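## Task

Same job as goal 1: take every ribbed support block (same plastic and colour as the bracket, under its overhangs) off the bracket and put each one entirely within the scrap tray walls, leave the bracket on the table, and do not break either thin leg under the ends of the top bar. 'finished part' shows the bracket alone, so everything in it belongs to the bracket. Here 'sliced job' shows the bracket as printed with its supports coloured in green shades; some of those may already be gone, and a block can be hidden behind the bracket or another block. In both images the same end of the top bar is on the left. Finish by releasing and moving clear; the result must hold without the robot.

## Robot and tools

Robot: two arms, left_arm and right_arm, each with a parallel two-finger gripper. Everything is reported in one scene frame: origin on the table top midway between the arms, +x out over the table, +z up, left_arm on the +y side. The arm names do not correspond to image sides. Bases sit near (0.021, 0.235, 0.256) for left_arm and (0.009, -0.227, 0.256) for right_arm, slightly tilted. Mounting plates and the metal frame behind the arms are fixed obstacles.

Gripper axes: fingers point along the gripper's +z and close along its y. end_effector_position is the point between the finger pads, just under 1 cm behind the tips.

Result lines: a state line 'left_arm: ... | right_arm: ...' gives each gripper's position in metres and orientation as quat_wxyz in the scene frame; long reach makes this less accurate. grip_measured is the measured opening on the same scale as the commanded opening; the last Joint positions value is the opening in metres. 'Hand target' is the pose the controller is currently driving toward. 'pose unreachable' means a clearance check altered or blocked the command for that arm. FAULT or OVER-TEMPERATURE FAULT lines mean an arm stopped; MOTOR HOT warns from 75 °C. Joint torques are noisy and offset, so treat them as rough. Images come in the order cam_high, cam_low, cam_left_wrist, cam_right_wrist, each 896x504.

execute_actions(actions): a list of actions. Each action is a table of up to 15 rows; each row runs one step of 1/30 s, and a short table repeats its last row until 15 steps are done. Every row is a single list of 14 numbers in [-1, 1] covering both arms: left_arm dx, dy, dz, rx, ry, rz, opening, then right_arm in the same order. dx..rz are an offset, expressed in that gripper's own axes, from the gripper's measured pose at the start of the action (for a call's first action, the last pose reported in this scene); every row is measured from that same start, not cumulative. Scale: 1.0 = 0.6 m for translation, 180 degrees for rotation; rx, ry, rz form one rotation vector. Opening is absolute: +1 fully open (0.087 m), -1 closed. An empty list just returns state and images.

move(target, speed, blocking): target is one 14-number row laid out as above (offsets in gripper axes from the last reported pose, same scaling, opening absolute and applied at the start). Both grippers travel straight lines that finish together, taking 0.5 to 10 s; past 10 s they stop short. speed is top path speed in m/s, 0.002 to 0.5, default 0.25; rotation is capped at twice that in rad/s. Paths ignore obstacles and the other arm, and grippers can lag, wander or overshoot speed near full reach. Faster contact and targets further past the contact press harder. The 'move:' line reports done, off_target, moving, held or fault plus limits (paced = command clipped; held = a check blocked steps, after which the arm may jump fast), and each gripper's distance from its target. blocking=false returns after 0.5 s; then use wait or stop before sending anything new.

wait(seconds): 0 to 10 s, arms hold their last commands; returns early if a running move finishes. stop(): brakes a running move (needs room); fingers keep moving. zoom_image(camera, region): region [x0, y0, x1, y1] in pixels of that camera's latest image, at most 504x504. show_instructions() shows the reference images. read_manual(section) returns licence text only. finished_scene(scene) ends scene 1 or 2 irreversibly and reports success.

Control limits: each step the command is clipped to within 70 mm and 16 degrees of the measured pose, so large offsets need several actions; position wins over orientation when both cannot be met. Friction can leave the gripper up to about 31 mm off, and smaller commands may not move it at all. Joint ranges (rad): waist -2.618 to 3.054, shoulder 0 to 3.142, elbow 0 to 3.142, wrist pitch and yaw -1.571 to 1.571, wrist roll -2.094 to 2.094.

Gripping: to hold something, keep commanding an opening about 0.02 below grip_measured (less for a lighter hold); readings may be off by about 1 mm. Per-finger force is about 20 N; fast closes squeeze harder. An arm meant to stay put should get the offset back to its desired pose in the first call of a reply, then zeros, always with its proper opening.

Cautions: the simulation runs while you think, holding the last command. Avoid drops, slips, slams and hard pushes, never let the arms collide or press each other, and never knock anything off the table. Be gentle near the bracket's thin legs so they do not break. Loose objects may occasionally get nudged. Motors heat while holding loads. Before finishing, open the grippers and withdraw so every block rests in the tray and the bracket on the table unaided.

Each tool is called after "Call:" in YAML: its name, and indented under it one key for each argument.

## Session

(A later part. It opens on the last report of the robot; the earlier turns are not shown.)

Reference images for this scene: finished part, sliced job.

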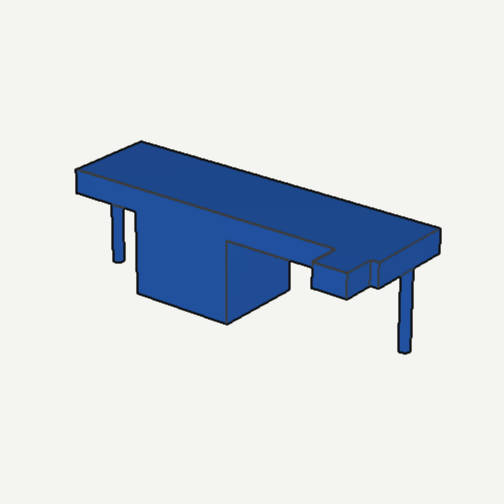

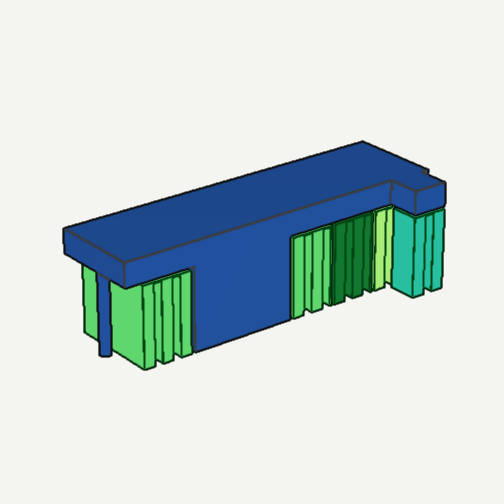

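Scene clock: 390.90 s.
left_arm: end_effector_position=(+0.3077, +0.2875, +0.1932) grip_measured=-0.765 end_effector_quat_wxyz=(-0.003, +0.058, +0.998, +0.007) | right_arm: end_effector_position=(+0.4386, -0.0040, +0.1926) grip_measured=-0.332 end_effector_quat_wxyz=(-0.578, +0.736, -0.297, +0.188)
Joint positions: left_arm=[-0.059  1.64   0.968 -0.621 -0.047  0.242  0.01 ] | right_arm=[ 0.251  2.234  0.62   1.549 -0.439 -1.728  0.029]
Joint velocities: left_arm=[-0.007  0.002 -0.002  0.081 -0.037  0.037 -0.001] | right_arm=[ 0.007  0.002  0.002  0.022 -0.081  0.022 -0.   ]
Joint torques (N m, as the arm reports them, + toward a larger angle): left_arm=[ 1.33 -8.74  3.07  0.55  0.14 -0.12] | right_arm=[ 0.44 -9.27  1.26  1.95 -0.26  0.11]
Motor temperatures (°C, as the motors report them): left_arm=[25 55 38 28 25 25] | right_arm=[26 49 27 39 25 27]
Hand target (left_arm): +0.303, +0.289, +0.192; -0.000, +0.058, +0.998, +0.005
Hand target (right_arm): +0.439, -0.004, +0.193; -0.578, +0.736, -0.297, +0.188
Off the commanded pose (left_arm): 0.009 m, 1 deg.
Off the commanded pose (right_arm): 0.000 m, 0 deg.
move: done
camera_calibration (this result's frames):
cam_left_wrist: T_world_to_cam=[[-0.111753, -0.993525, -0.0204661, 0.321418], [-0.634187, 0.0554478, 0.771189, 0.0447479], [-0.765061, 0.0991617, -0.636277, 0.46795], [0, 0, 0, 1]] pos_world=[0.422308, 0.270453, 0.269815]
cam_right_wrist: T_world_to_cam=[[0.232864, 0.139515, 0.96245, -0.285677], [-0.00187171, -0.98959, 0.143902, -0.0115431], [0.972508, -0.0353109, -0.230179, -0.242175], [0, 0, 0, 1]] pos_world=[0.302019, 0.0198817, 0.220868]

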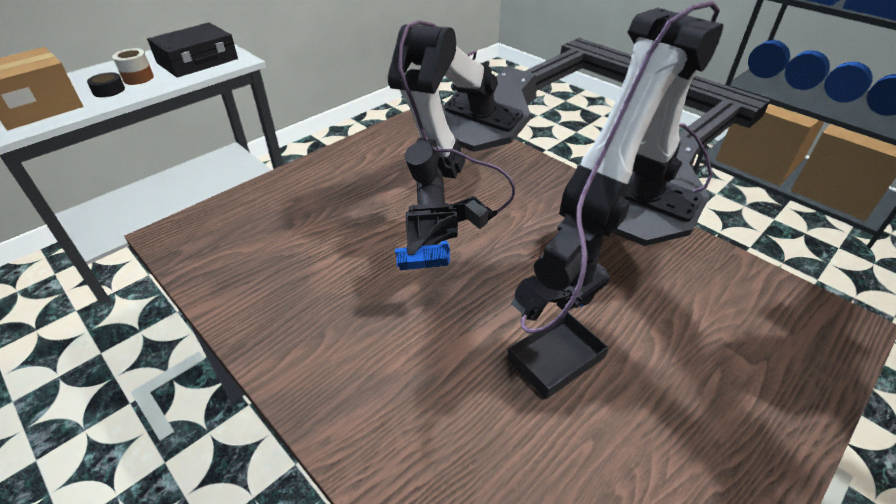

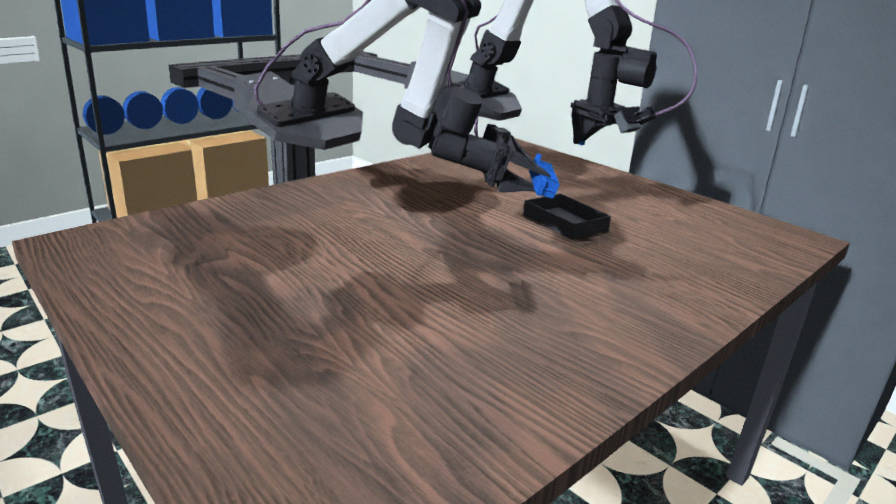

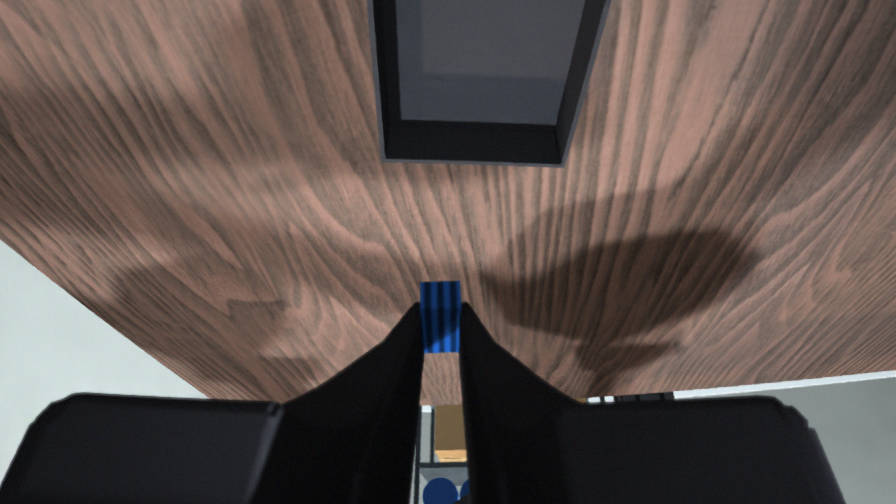

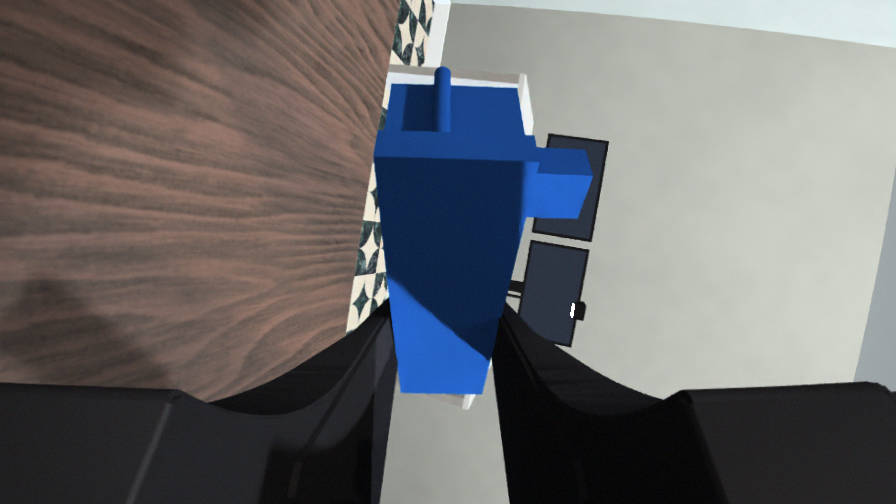

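Call:
move:
  target: [0,0.022,0.235,0,0,0,-0.82, 0,0,0,0,0,0,-0.40]
  speed: 0.15

Scene clock: 400.77 s.
left_arm: end_effector_position=(+0.3049, +0.2992, +0.0568) grip_measured=-0.765 end_effector_quat_wxyz=(-0.006, +0.060, +0.998, +0.009) | right_arm: end_effector_position=(+0.4386, -0.0040, +0.1926) grip_measured=-0.332 end_effector_quat_wxyz=(-0.578, +0.736, -0.297, +0.188)
Joint positions: left_arm=[-0.011  2.099  0.935 -0.132 -0.04   0.291  0.01 ] | right_arm=[ 0.251  2.234  0.62   1.549 -0.439 -1.728  0.029]
Joint velocities: left_arm=[-0.012  0.007  0.002 -0.037 -0.022 -0.051  0.001] | right_arm=[ 0.002  0.007 -0.007 -0.037 -0.051 -0.066 -0.001]
Joint torques (N m, as the arm reports them, + toward a larger angle): left_arm=[ 1.43 -7.28  3.73  0.53  0.15 -0.12] | right_arm=[ 0.52 -9.31  1.3   1.94 -0.26  0.12]
Motor temperatures (°C, as the motors report them): left_arm=[25 54 37 28 25 25] | right_arm=[26 49 27 39 25 27]
Hand target (left_arm): +0.307, +0.302, +0.051; -0.004, +0.058, +0.998, +0.007
Hand target (right_arm): +0.439, -0.004, +0.193; -0.578, +0.736, -0.297, +0.188
Off the commanded pose (left_arm): 0.007 m, 0 deg.
Off the commanded pose (right_arm): 0.000 m, 0 deg.
move: done
camera_calibration (this result's frames):
cam_left_wrist: T_world_to_cam=[[-0.11605, -0.992936, -0.0246995, 0.331339], [-0.629704, 0.0543201, 0.774934, 0.146171], [-0.768118, 0.105484, -0.63156, 0.376606], [0, 0, 0, 1]] pos_world=[0.419774, 0.281332, 0.132761]
cam_right_wrist: T_world_to_cam=[[0.232864, 0.139515, 0.96245, -0.285677], [-0.00187171, -0.98959, 0.143902, -0.0115431], [0.972508, -0.0353109, -0.230179, -0.242175], [0, 0, 0, 1]] pos_world=[0.302019, 0.0198817, 0.220868]

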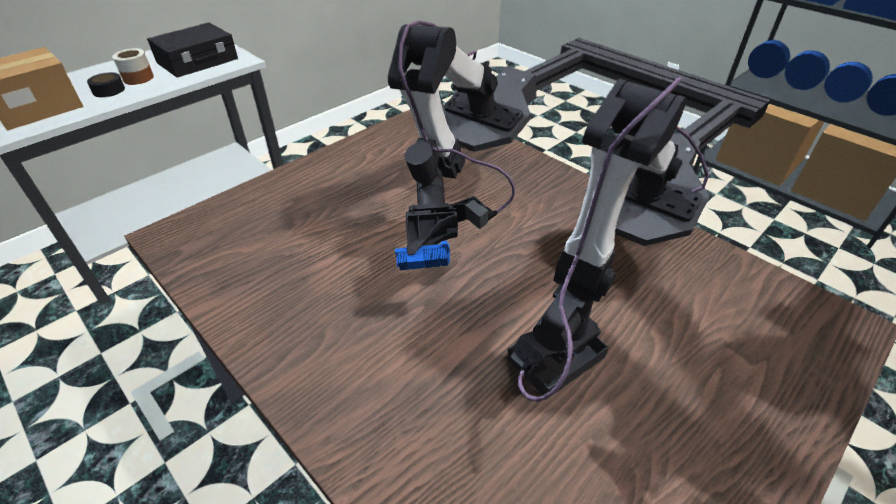

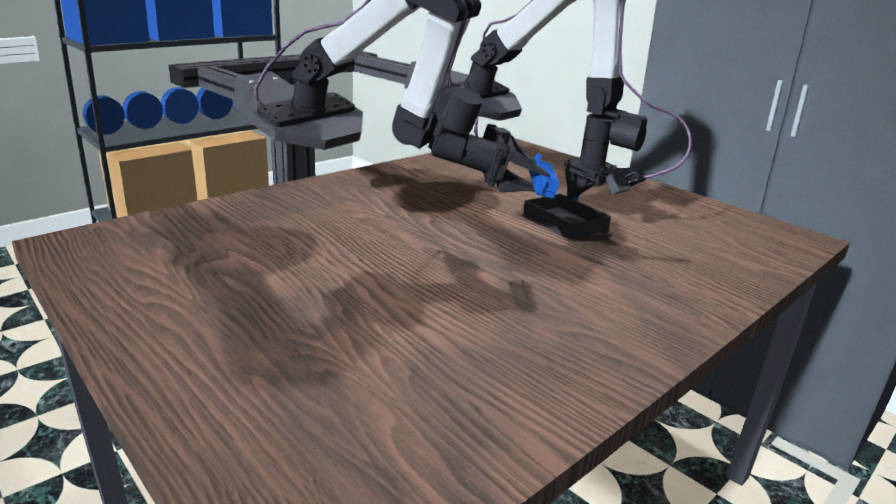

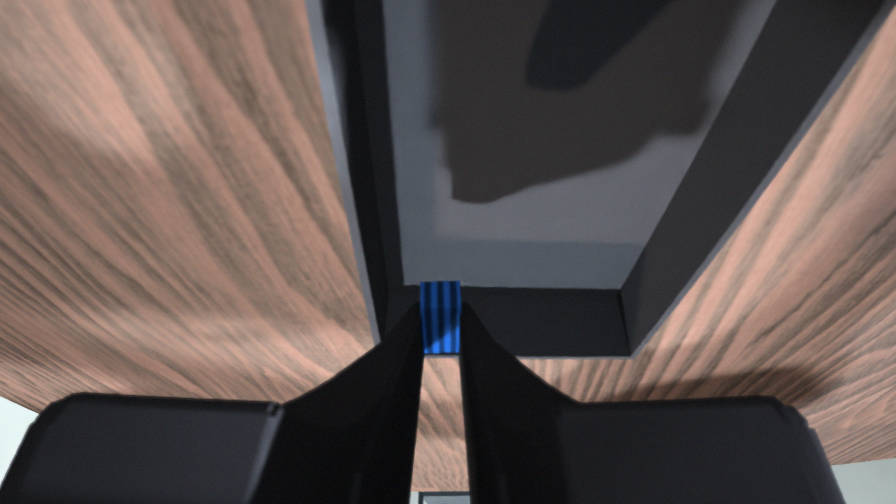

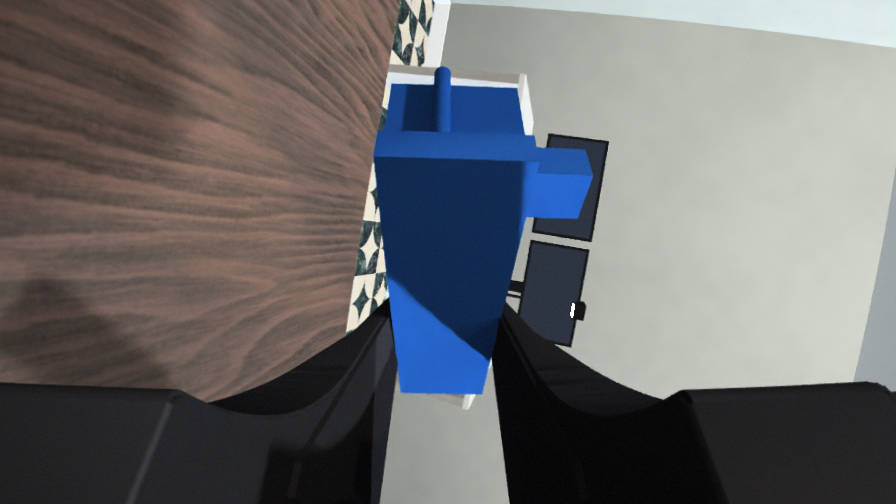

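Call:
move:
  target: [0,-0.02,0.073,0,0,0,-0.82, 0,0,0,0,0,0,-0.40]
  speed: 0.07

Scene clock: 406.23 s.
left_arm: end_effector_position=(+0.2976, +0.2893, +0.0195) grip_measured=-0.765 end_effector_quat_wxyz=(-0.009, +0.059, +0.998, +0.005) | right_arm: end_effector_position=(+0.4386, -0.0040, +0.1926) grip_measured=-0.332 end_effector_quat_wxyz=(-0.578, +0.736, -0.297, +0.188)
Joint positions: left_arm=[-0.032  2.238  0.949 -0.015 -0.04   0.268  0.01 ] | right_arm=[ 0.251  2.234  0.62   1.549 -0.439 -1.728  0.029]
Joint velocities: left_arm=[-0.007  0.012  0.002 -0.007 -0.007 -0.022 -0.   ] | right_arm=[-0.007 -0.012  0.017 -0.051 -0.007  0.007 -0.   ]
Joint torques (N m, as the arm reports them, + toward a larger angle): left_arm=[-0.79 -7.01  3.61  0.51  0.   -0.21] | right_arm=[ 0.38 -9.25  1.22  1.95 -0.25  0.1 ]
Motor temperatures (°C, as the motors report them): left_arm=[25 53 36 28 25 25] | right_arm=[26 49 27 39 25 27]
Hand target (left_arm): +0.302, +0.287, +0.013; -0.006, +0.060, +0.998, +0.008
Hand target (right_arm): +0.439, -0.004, +0.193; -0.578, +0.736, -0.297, +0.188
Off the commanded pose (left_arm): 0.009 m, 1 deg.
Off the commanded pose (right_arm): 0.000 m, 0 deg.
move: done
camera_calibration (this result's frames):
cam_left_wrist: T_world_to_cam=[[-0.112921, -0.993457, -0.0171066, 0.318822], [-0.624807, 0.0576108, 0.778651, 0.168582], [-0.77257, 0.0986144, -0.627225, 0.351769], [0, 0, 0, 1]] pos_world=[0.413099, 0.272334, 0.0948257]
cam_right_wrist: T_world_to_cam=[[0.232864, 0.139515, 0.96245, -0.285677], [-0.00187171, -0.98959, 0.143902, -0.0115431], [0.972508, -0.0353109, -0.230179, -0.242175], [0, 0, 0, 1]] pos_world=[0.302019, 0.0198817, 0.220868]

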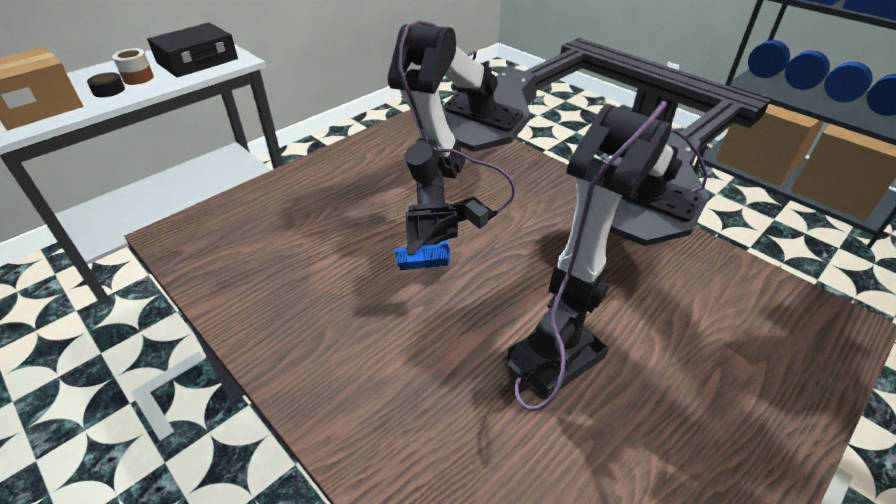

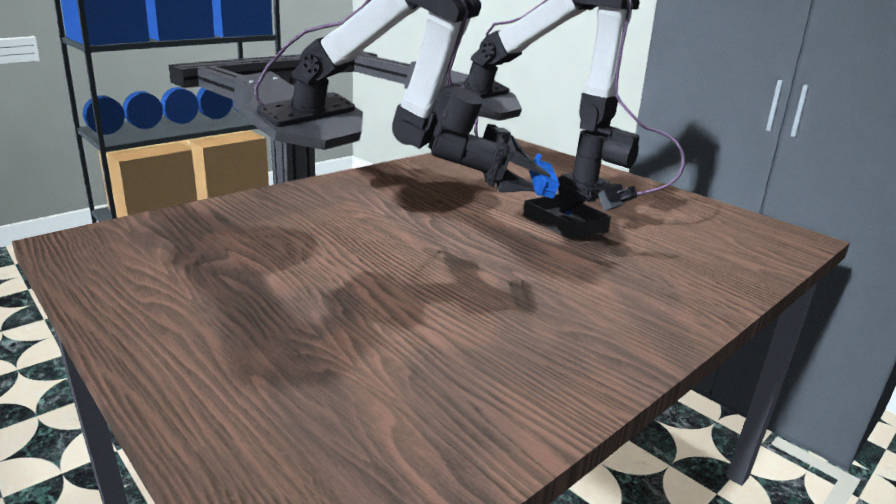

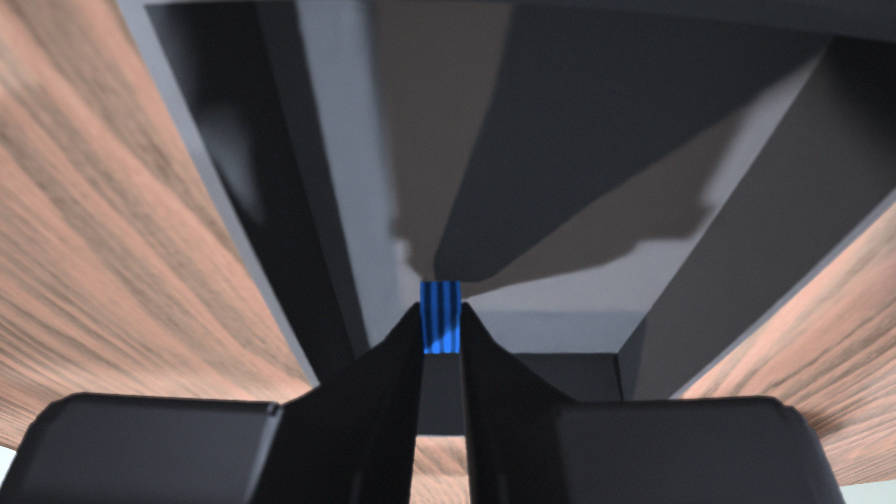

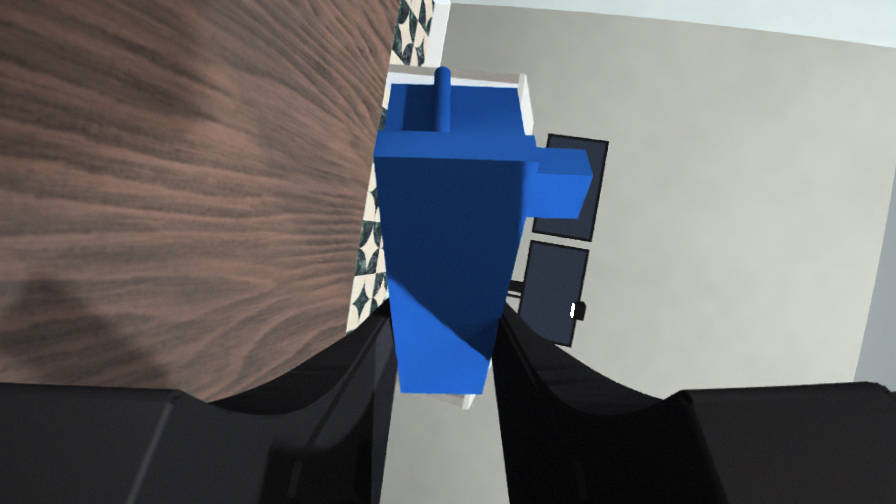

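Call:
execute_actions:
  actions:
    - [[0,0,0,0,0,0,-0.79,0,0,0,0,0,0,-0.40],[0,0,0,0,0,0,-0.775,0,0,0,0,0,0,-0.40],[0,0,0,0,0,0,-0.765,0,0,0,0,0,0,-0.40],[0,0,0,0,0,0,-0.755,0,0,0,0,0,0,-0.40],[0,0,0,0,0,0,-0.745,0,0,0,0,0,0,-0.40],[0,0,0,0,0,0,-0.73,0,0,0,0,0,0,-0.40],[0,0,0,0,0,0,-0.71,0,0,0,0,0,0,-0.40],[0,0,0,0,0,0,-0.69,0,0,0,0,0,0,-0.40],[0,0,0,0,0,0,-0.67,0,0,0,0,0,0,-0.40],[0,0,0,0,0,0,-0.65,0,0,0,0,0,0,-0.40],[0,0,0,0,0,0,-0.63,0,0,0,0,0,0,-0.40],[0,0,0,0,0,0,-0.61,0,0,0,0,0,0,-0.40],[0,0,0,0,0,0,-0.60,0,0,0,0,0,0,-0.40]]

Call:
move:
  target: [0,0,-0.13,0,0,0,-0.60, 0,0,0,0,0,0,-0.40]
  speed: 0.12

Scene clock: 414.67 s.
left_arm: end_effector_position=(+0.2978, +0.2893, +0.0195) grip_measured=-0.601 end_effector_quat_wxyz=(-0.009, +0.059, +0.998, +0.005) | right_arm: end_effector_position=(+0.4386, -0.0040, +0.1926) grip_measured=-0.332 end_effector_quat_wxyz=(-0.578, +0.736, -0.297, +0.188)
Joint positions: left_arm=[-0.032  2.238  0.949 -0.015 -0.04   0.268  0.017] | right_arm=[ 0.251  2.234  0.62   1.549 -0.439 -1.728  0.029]
Joint velocities: left_arm=[ 0.012 -0.002 -0.017  0.007  0.007 -0.037  0.001] | right_arm=[ 0.007  0.007 -0.002 -0.051  0.066  0.037 -0.   ]
Joint torques (N m, as the arm reports them, + toward a larger angle): left_arm=[ 0.27 -8.98  1.79  0.39  0.04 -0.18] | right_arm=[ 0.43 -9.25  1.31  1.93 -0.27  0.1 ]
Motor temperatures (°C, as the motors report them): left_arm=[25 52 36 28 25 25] | right_arm=[26 49 27 40 25 27]
Hand target (left_arm): +0.298, +0.289, +0.020; -0.009, +0.059, +0.998, +0.005
Hand target (right_arm): +0.439, -0.004, +0.193; -0.578, +0.736, -0.297, +0.188
Off the commanded pose (left_arm): 0.000 m, 0 deg.
Off the commanded pose (right_arm): 0.000 m, 0 deg.
camera_calibration (this result's frames):
cam_left_wrist: T_world_to_cam=[[-0.11251, -0.9935, -0.0173126, 0.318748], [-0.625421, 0.0572657, 0.778183, 0.169015], [-0.772134, 0.0983809, -0.627798, 0.351839], [0, 0, 0, 1]] pos_world=[0.413235, 0.272383, 0.0948775]
cam_right_wrist: T_world_to_cam=[[0.232864, 0.139515, 0.96245, -0.285677], [-0.00187171, -0.98959, 0.143902, -0.0115431], [0.972508, -0.0353109, -0.230179, -0.242175], [0, 0, 0, 1]] pos_world=[0.302019, 0.0198817, 0.220868]

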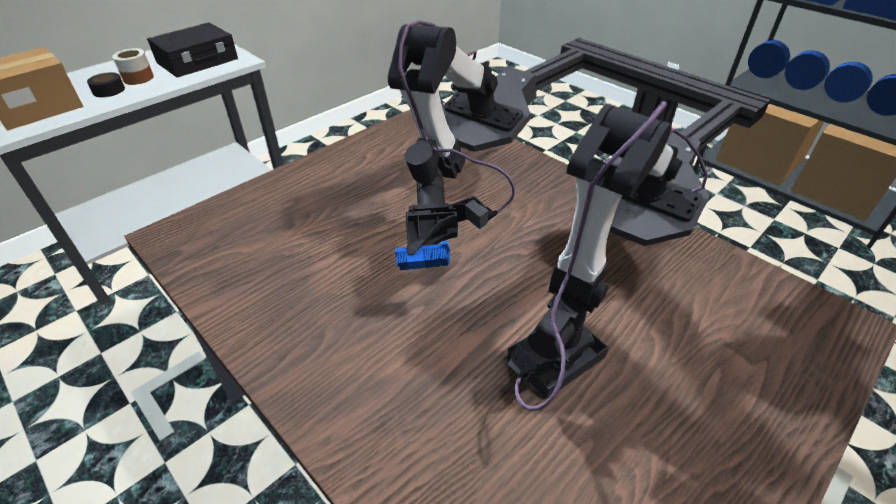

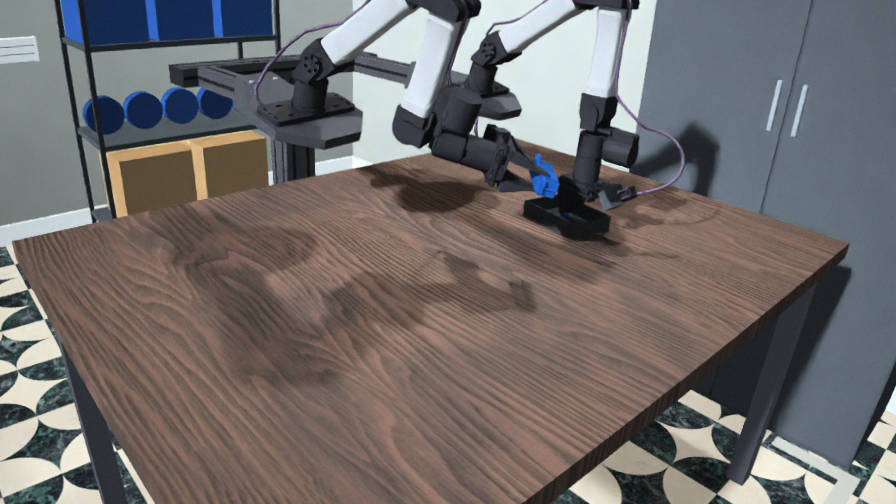

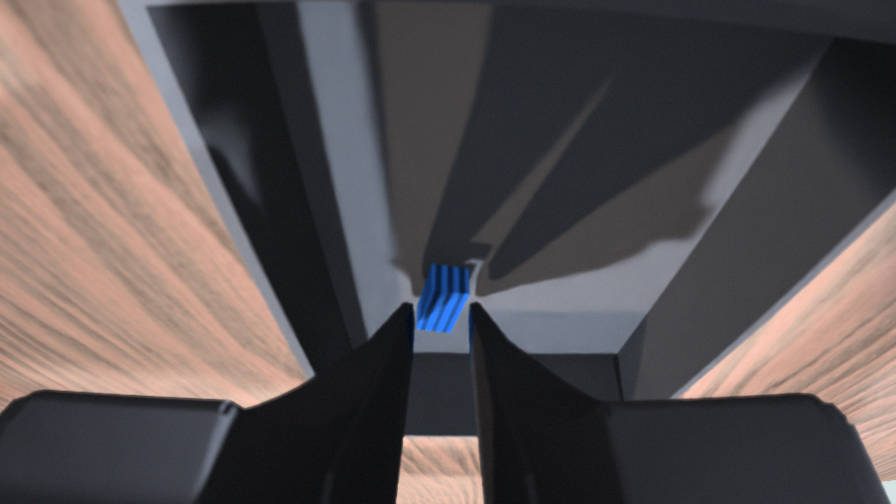

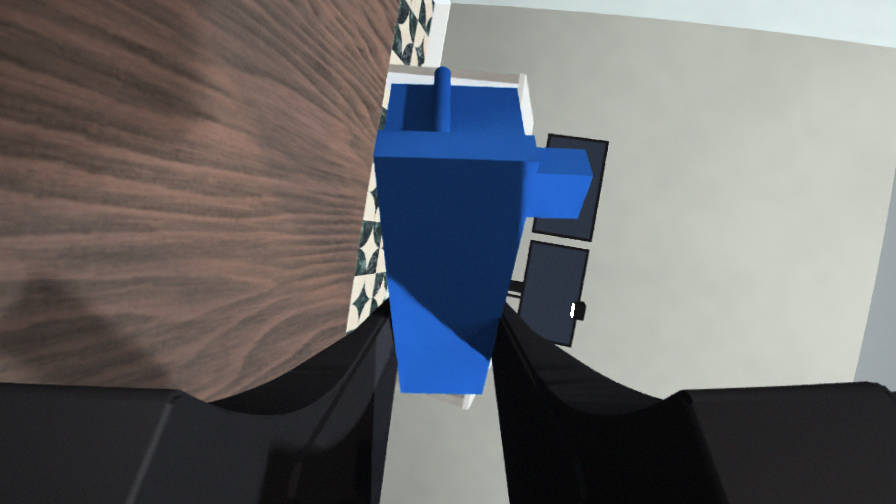

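Scene clock: 415.90 s.
left_arm: end_effector_position=(+0.3154, +0.2940, +0.0968) grip_measured=-0.600 end_effector_quat_wxyz=(+0.011, +0.057, +0.998, +0.009) | right_arm: end_effector_position=(+0.4386, -0.0040, +0.1926) grip_measured=-0.332 end_effector_quat_wxyz=(-0.578, +0.736, -0.297, +0.188)
Joint positions: left_arm=[-0.032  1.947  0.92  -0.236 -0.04   0.266  0.017] | right_arm=[ 0.251  2.234  0.62   1.549 -0.439 -1.728  0.029]
Joint velocities: left_arm=[ 0.007 -0.002 -0.012  0.051 -0.007  0.081  0.   ] | right_arm=[-0.002  0.002 -0.002 -0.007 -0.022  0.007  0.001]
Joint torques (N m, as the arm reports them, + toward a larger angle): left_arm=[-0.65 -9.41  1.19  0.25  0.05 -0.23] | right_arm=[ 0.43 -9.32  1.2   1.94 -0.26  0.1 ]
Motor temperatures (°C, as the motors report them): left_arm=[25 52 36 28 25 25] | right_arm=[26 49 27 40 25 27]
Hand target (left_arm): +0.300, +0.289, +0.098; -0.009, +0.059, +0.998, +0.005
Hand target (right_arm): +0.439, -0.004, +0.193; -0.578, +0.736, -0.297, +0.188
Off the commanded pose (left_arm): 0.017 m, 2 deg.
Off the commanded pose (right_arm): 0.000 m, 0 deg.
move: off_target (left_arm)
camera_calibration (this result's frames):
cam_left_wrist: T_world_to_cam=[[-0.108724, -0.993689, -0.0275762, 0.3265], [-0.65563, 0.0508281, 0.75337, 0.133422], [-0.747214, 0.0999889, -0.657018, 0.408024], [0, 0, 0, 1]] pos_world=[0.427855, 0.276861, 0.176566]
cam_right_wrist: T_world_to_cam=[[0.232864, 0.139515, 0.96245, -0.285677], [-0.00187171, -0.98959, 0.143902, -0.0115431], [0.972508, -0.0353109, -0.230179, -0.242175], [0, 0, 0, 1]] pos_world=[0.302019, 0.0198817, 0.220868]

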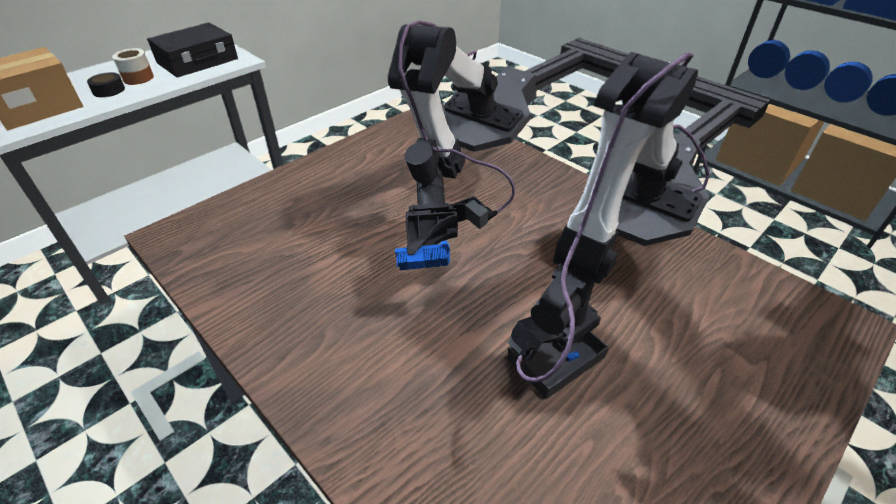

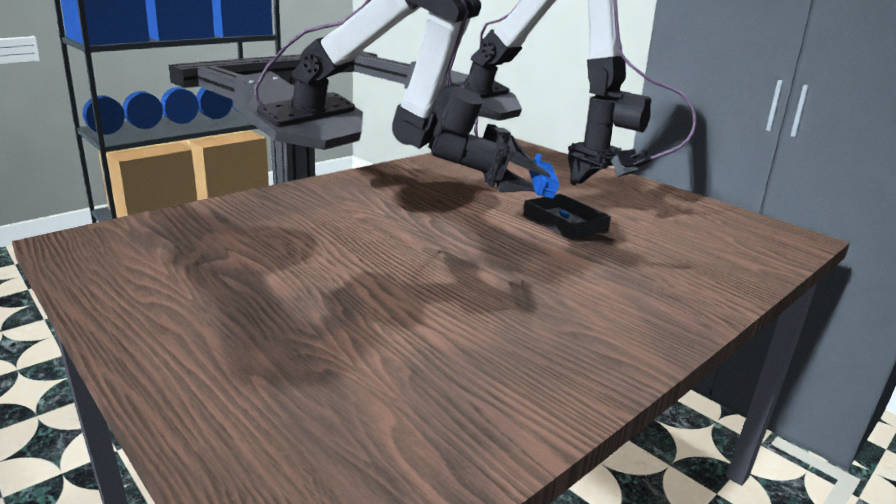

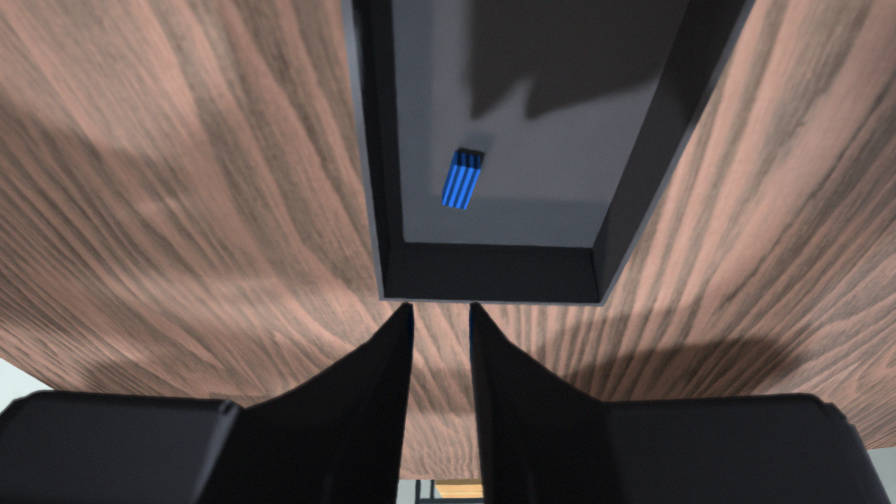

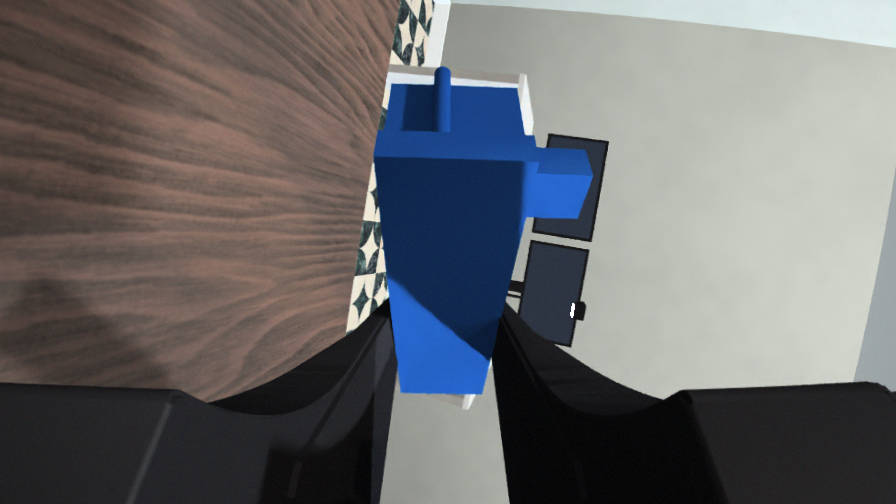

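Call:
move:
  target: [-0.1767,-0.335,-0.3578,0.4022,-0.0918,-0.336,0.05, 0.0013,-0.1293,-0.0167,-0.0208,0.0104,0.0958,-0.40]
  speed: 0.25

Scene clock: 444.73 s.
left_arm: end_effector_position=(+0.4010, +0.0814, +0.3217) grip_measured=+0.050 end_effector_quat_wxyz=(+0.115, -0.414, +0.697, -0.574) | right_arm: end_effector_position=(+0.4478, -0.0034, +0.2650) grip_measured=-0.333 end_effector_quat_wxyz=(+0.567, -0.700, +0.421, -0.102)
Joint positions: left_arm=[-0.22   1.503  0.488  0.78   0.719 -1.5    0.046] | right_arm=[ 0.286  1.743  0.607  0.994 -0.366 -1.454  0.029]
Joint velocities: left_arm=[-0.012 -0.012 -0.027  0.037 -0.037  0.007  0.   ] | right_arm=[-0.007 -0.007 -0.007 -0.051 -0.022  0.022 -0.001]
Joint torques (N m, as the arm reports them, + toward a larger angle): left_arm=[-1.26 -5.65  2.82  1.86  0.13 -0.17] | right_arm=[ 1.56 -9.39  5.01  1.86 -0.17  0.14]
Motor temperatures (°C, as the motors report them): left_arm=[25 52 34 28 25 25] | right_arm=[26 49 27 40 25 27]
Hand target (left_arm): +0.393, +0.078, +0.313; +0.103, -0.424, +0.698, -0.568
Hand target (right_arm): +0.448, +0.001, +0.270; -0.571, +0.699, -0.419, +0.102
Off the commanded pose (left_arm): 0.015 m, 2 deg.
Off the commanded pose (right_arm): 0.006 m, 0 deg.
move: off_target (left_arm)
camera_calibration (this result's frames):
cam_left_wrist: T_world_to_cam=[[0.453148, 0.000773601, 0.891435, -0.471138], [-0.888228, 0.0851452, 0.451444, 0.218506], [-0.0755522, -0.996368, 0.0392705, 0.236848], [0, 0, 0, 1]] pos_world=[0.425473, 0.217748, 0.312045]
cam_right_wrist: T_world_to_cam=[[0.484233, -0.0145844, 0.874817, -0.447455], [-0.087438, -0.995662, 0.0318001, 0.0466678], [0.870559, -0.0918909, -0.483408, -0.121858], [0, 0, 0, 1]] pos_world=[0.326838, 0.0287418, 0.331051]

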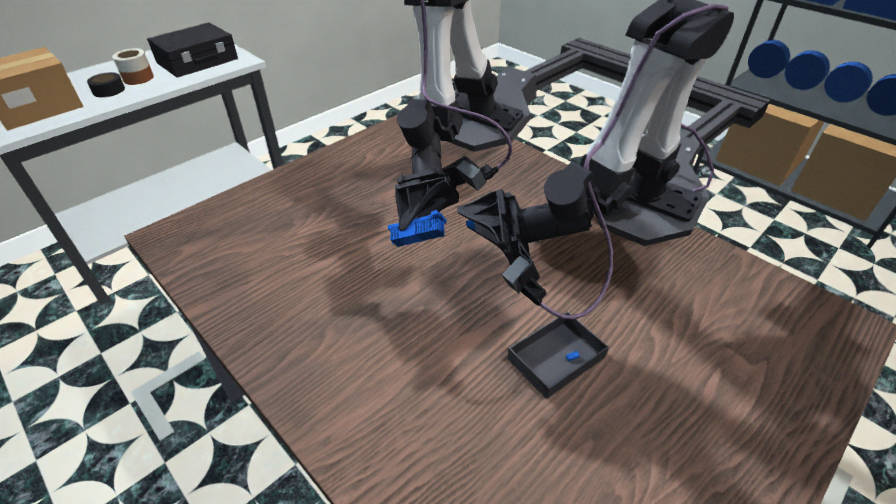

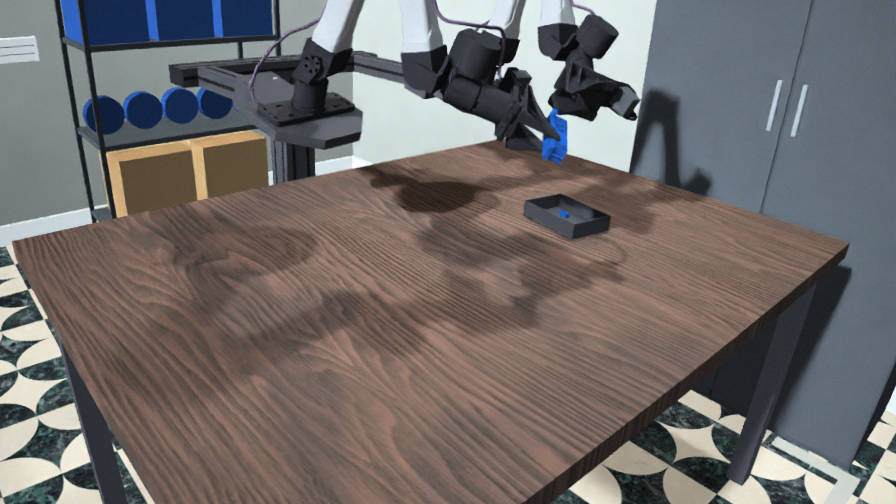

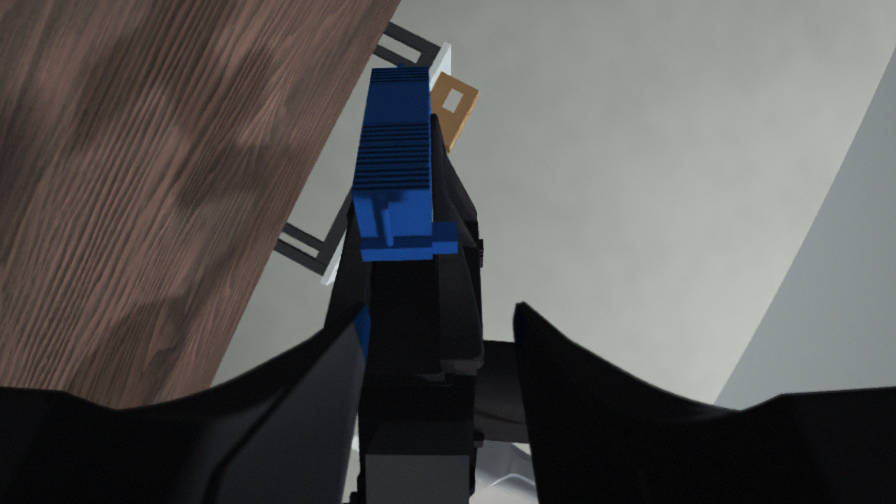

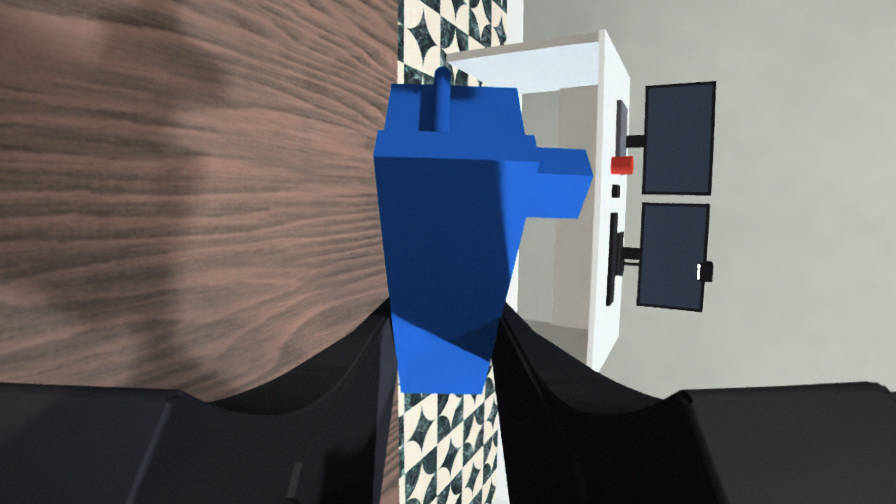

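Call:
zoom_image:
  camera: "cam_left_wrist"
  region: [320, 50, 540, 290]

Region (320, 50, 540, 290) of cam_left_wrist's 896x504 image, scaled by 2.100, with more detail than that image has; it fills the left 462 columns of this view, and the rest is white.

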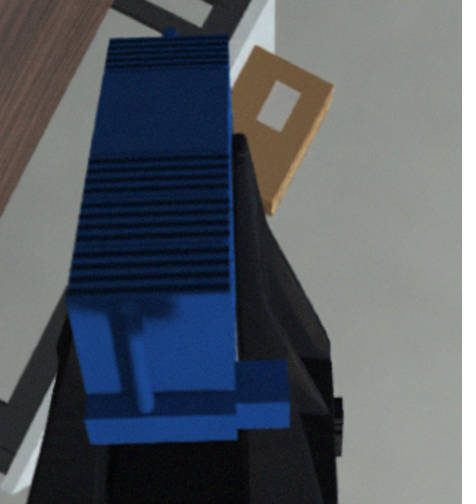

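Call:
move:
  target: [0.006,0.038,0.05,0,0,0,0.05, 0,0,0,0,0,0,-0.40]
  speed: 0.06

Scene clock: 454.50 s.
left_arm: end_effector_position=(+0.4050, +0.0607, +0.2974) grip_measured=+0.050 end_effector_quat_wxyz=(+0.120, -0.410, +0.697, -0.577) | right_arm: end_effector_position=(+0.4477, -0.0034, +0.2649) grip_measured=-0.333 end_effector_quat_wxyz=(+0.567, -0.700, +0.421, -0.102)
Joint positions: left_arm=[-0.289  1.659  0.488  0.959  0.652 -1.516  0.046] | right_arm=[ 0.286  1.743  0.607  0.994 -0.366 -1.454  0.029]
Joint velocities: left_arm=[-0.002  0.012  0.002  0.007 -0.051  0.007 -0.   ] | right_arm=[-0.002  0.007  0.002 -0.022 -0.007 -0.037  0.   ]
Joint torques (N m, as the arm reports them, + toward a larger angle): left_arm=[-1.3  -4.92  5.37  1.94  0.13 -0.19] | right_arm=[ 0.45 -8.44  4.52  1.94 -0.27  0.11]
Motor temperatures (°C, as the motors report them): left_arm=[25 50 34 30 25 25] | right_arm=[26 49 27 40 25 27]
Hand target (left_arm): +0.407, +0.057, +0.293; +0.115, -0.414, +0.696, -0.575
Hand target (right_arm): +0.448, -0.003, +0.265; -0.567, +0.700, -0.421, +0.102
Off the commanded pose (left_arm): 0.006 m, 1 deg.
Off the commanded pose (right_arm): 0.000 m, 0 deg.
move: done
camera_calibration (this result's frames):
cam_left_wrist: T_world_to_cam=[[0.441192, -0.000896291, 0.897412, -0.448121], [-0.89409, 0.0855367, 0.439644, 0.240625], [-0.0771557, -0.996335, 0.0369368, 0.218881], [0, 0, 0, 1]] pos_world=[0.429736, 0.197095, 0.288275]
cam_right_wrist: T_world_to_cam=[[0.484537, -0.0144304, 0.874652, -0.447451], [-0.0873909, -0.99566, 0.0319856, 0.046588], [0.870395, -0.0919348, -0.483695, -0.121717], [0, 0, 0, 1]] pos_world=[0.32682, 0.0287389, 0.331]

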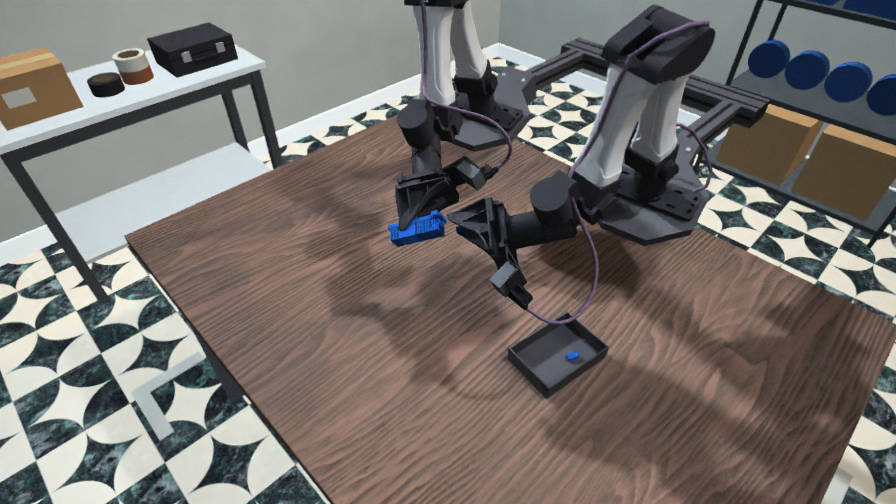

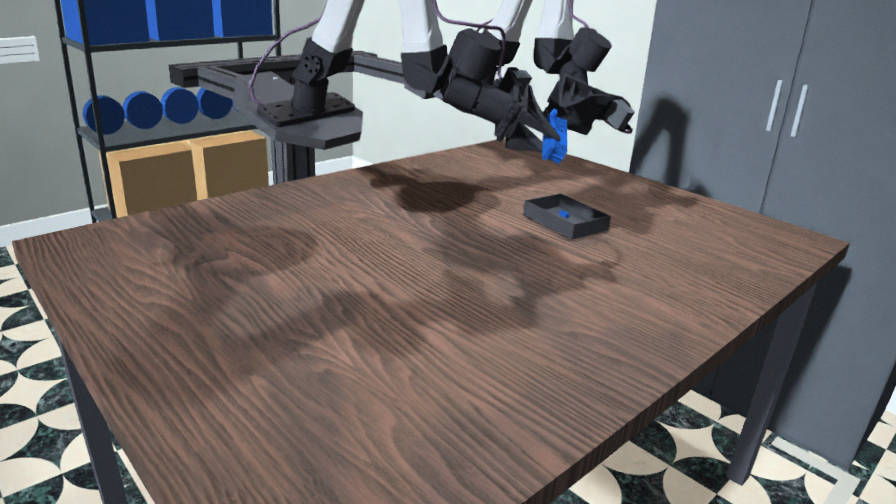

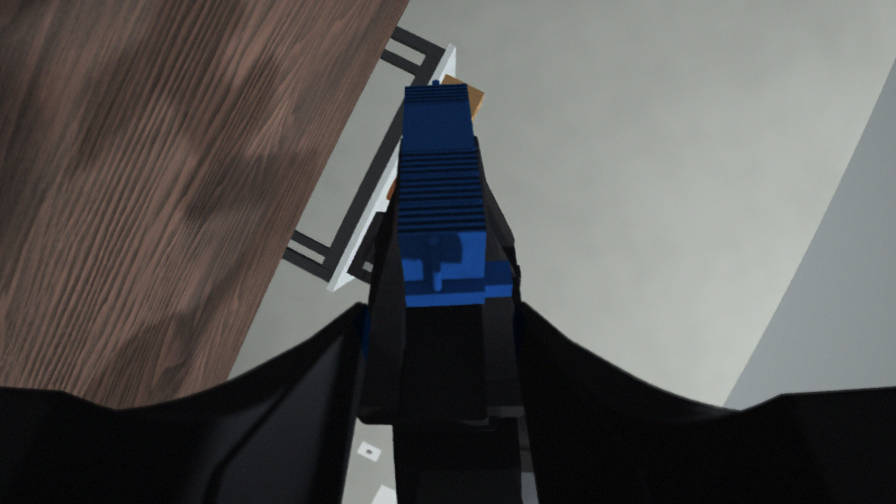

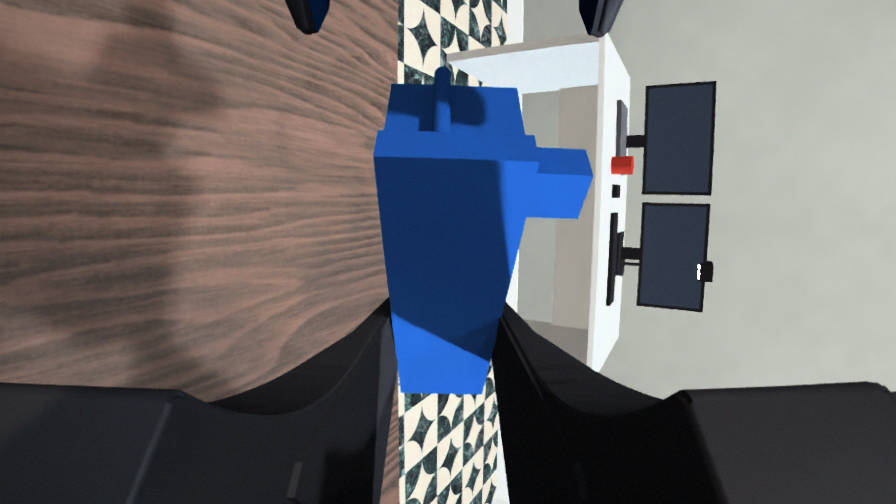

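Call:
zoom_image:
  camera: "cam_left_wrist"
  region: [340, 70, 560, 330]

Region (340, 70, 560, 330) of cam_left_wrist's 896x504 image, scaled by 1.938, with more detail than that image has; it fills the left 426 columns of this view, and the rest is white.

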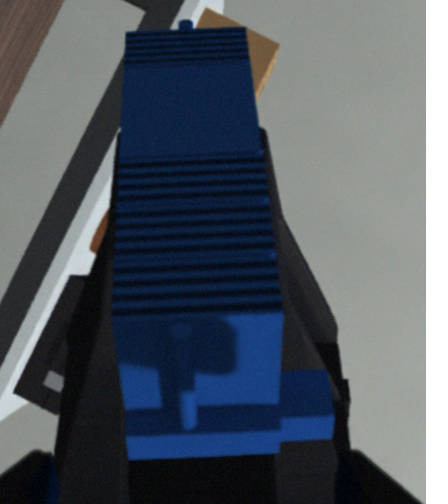

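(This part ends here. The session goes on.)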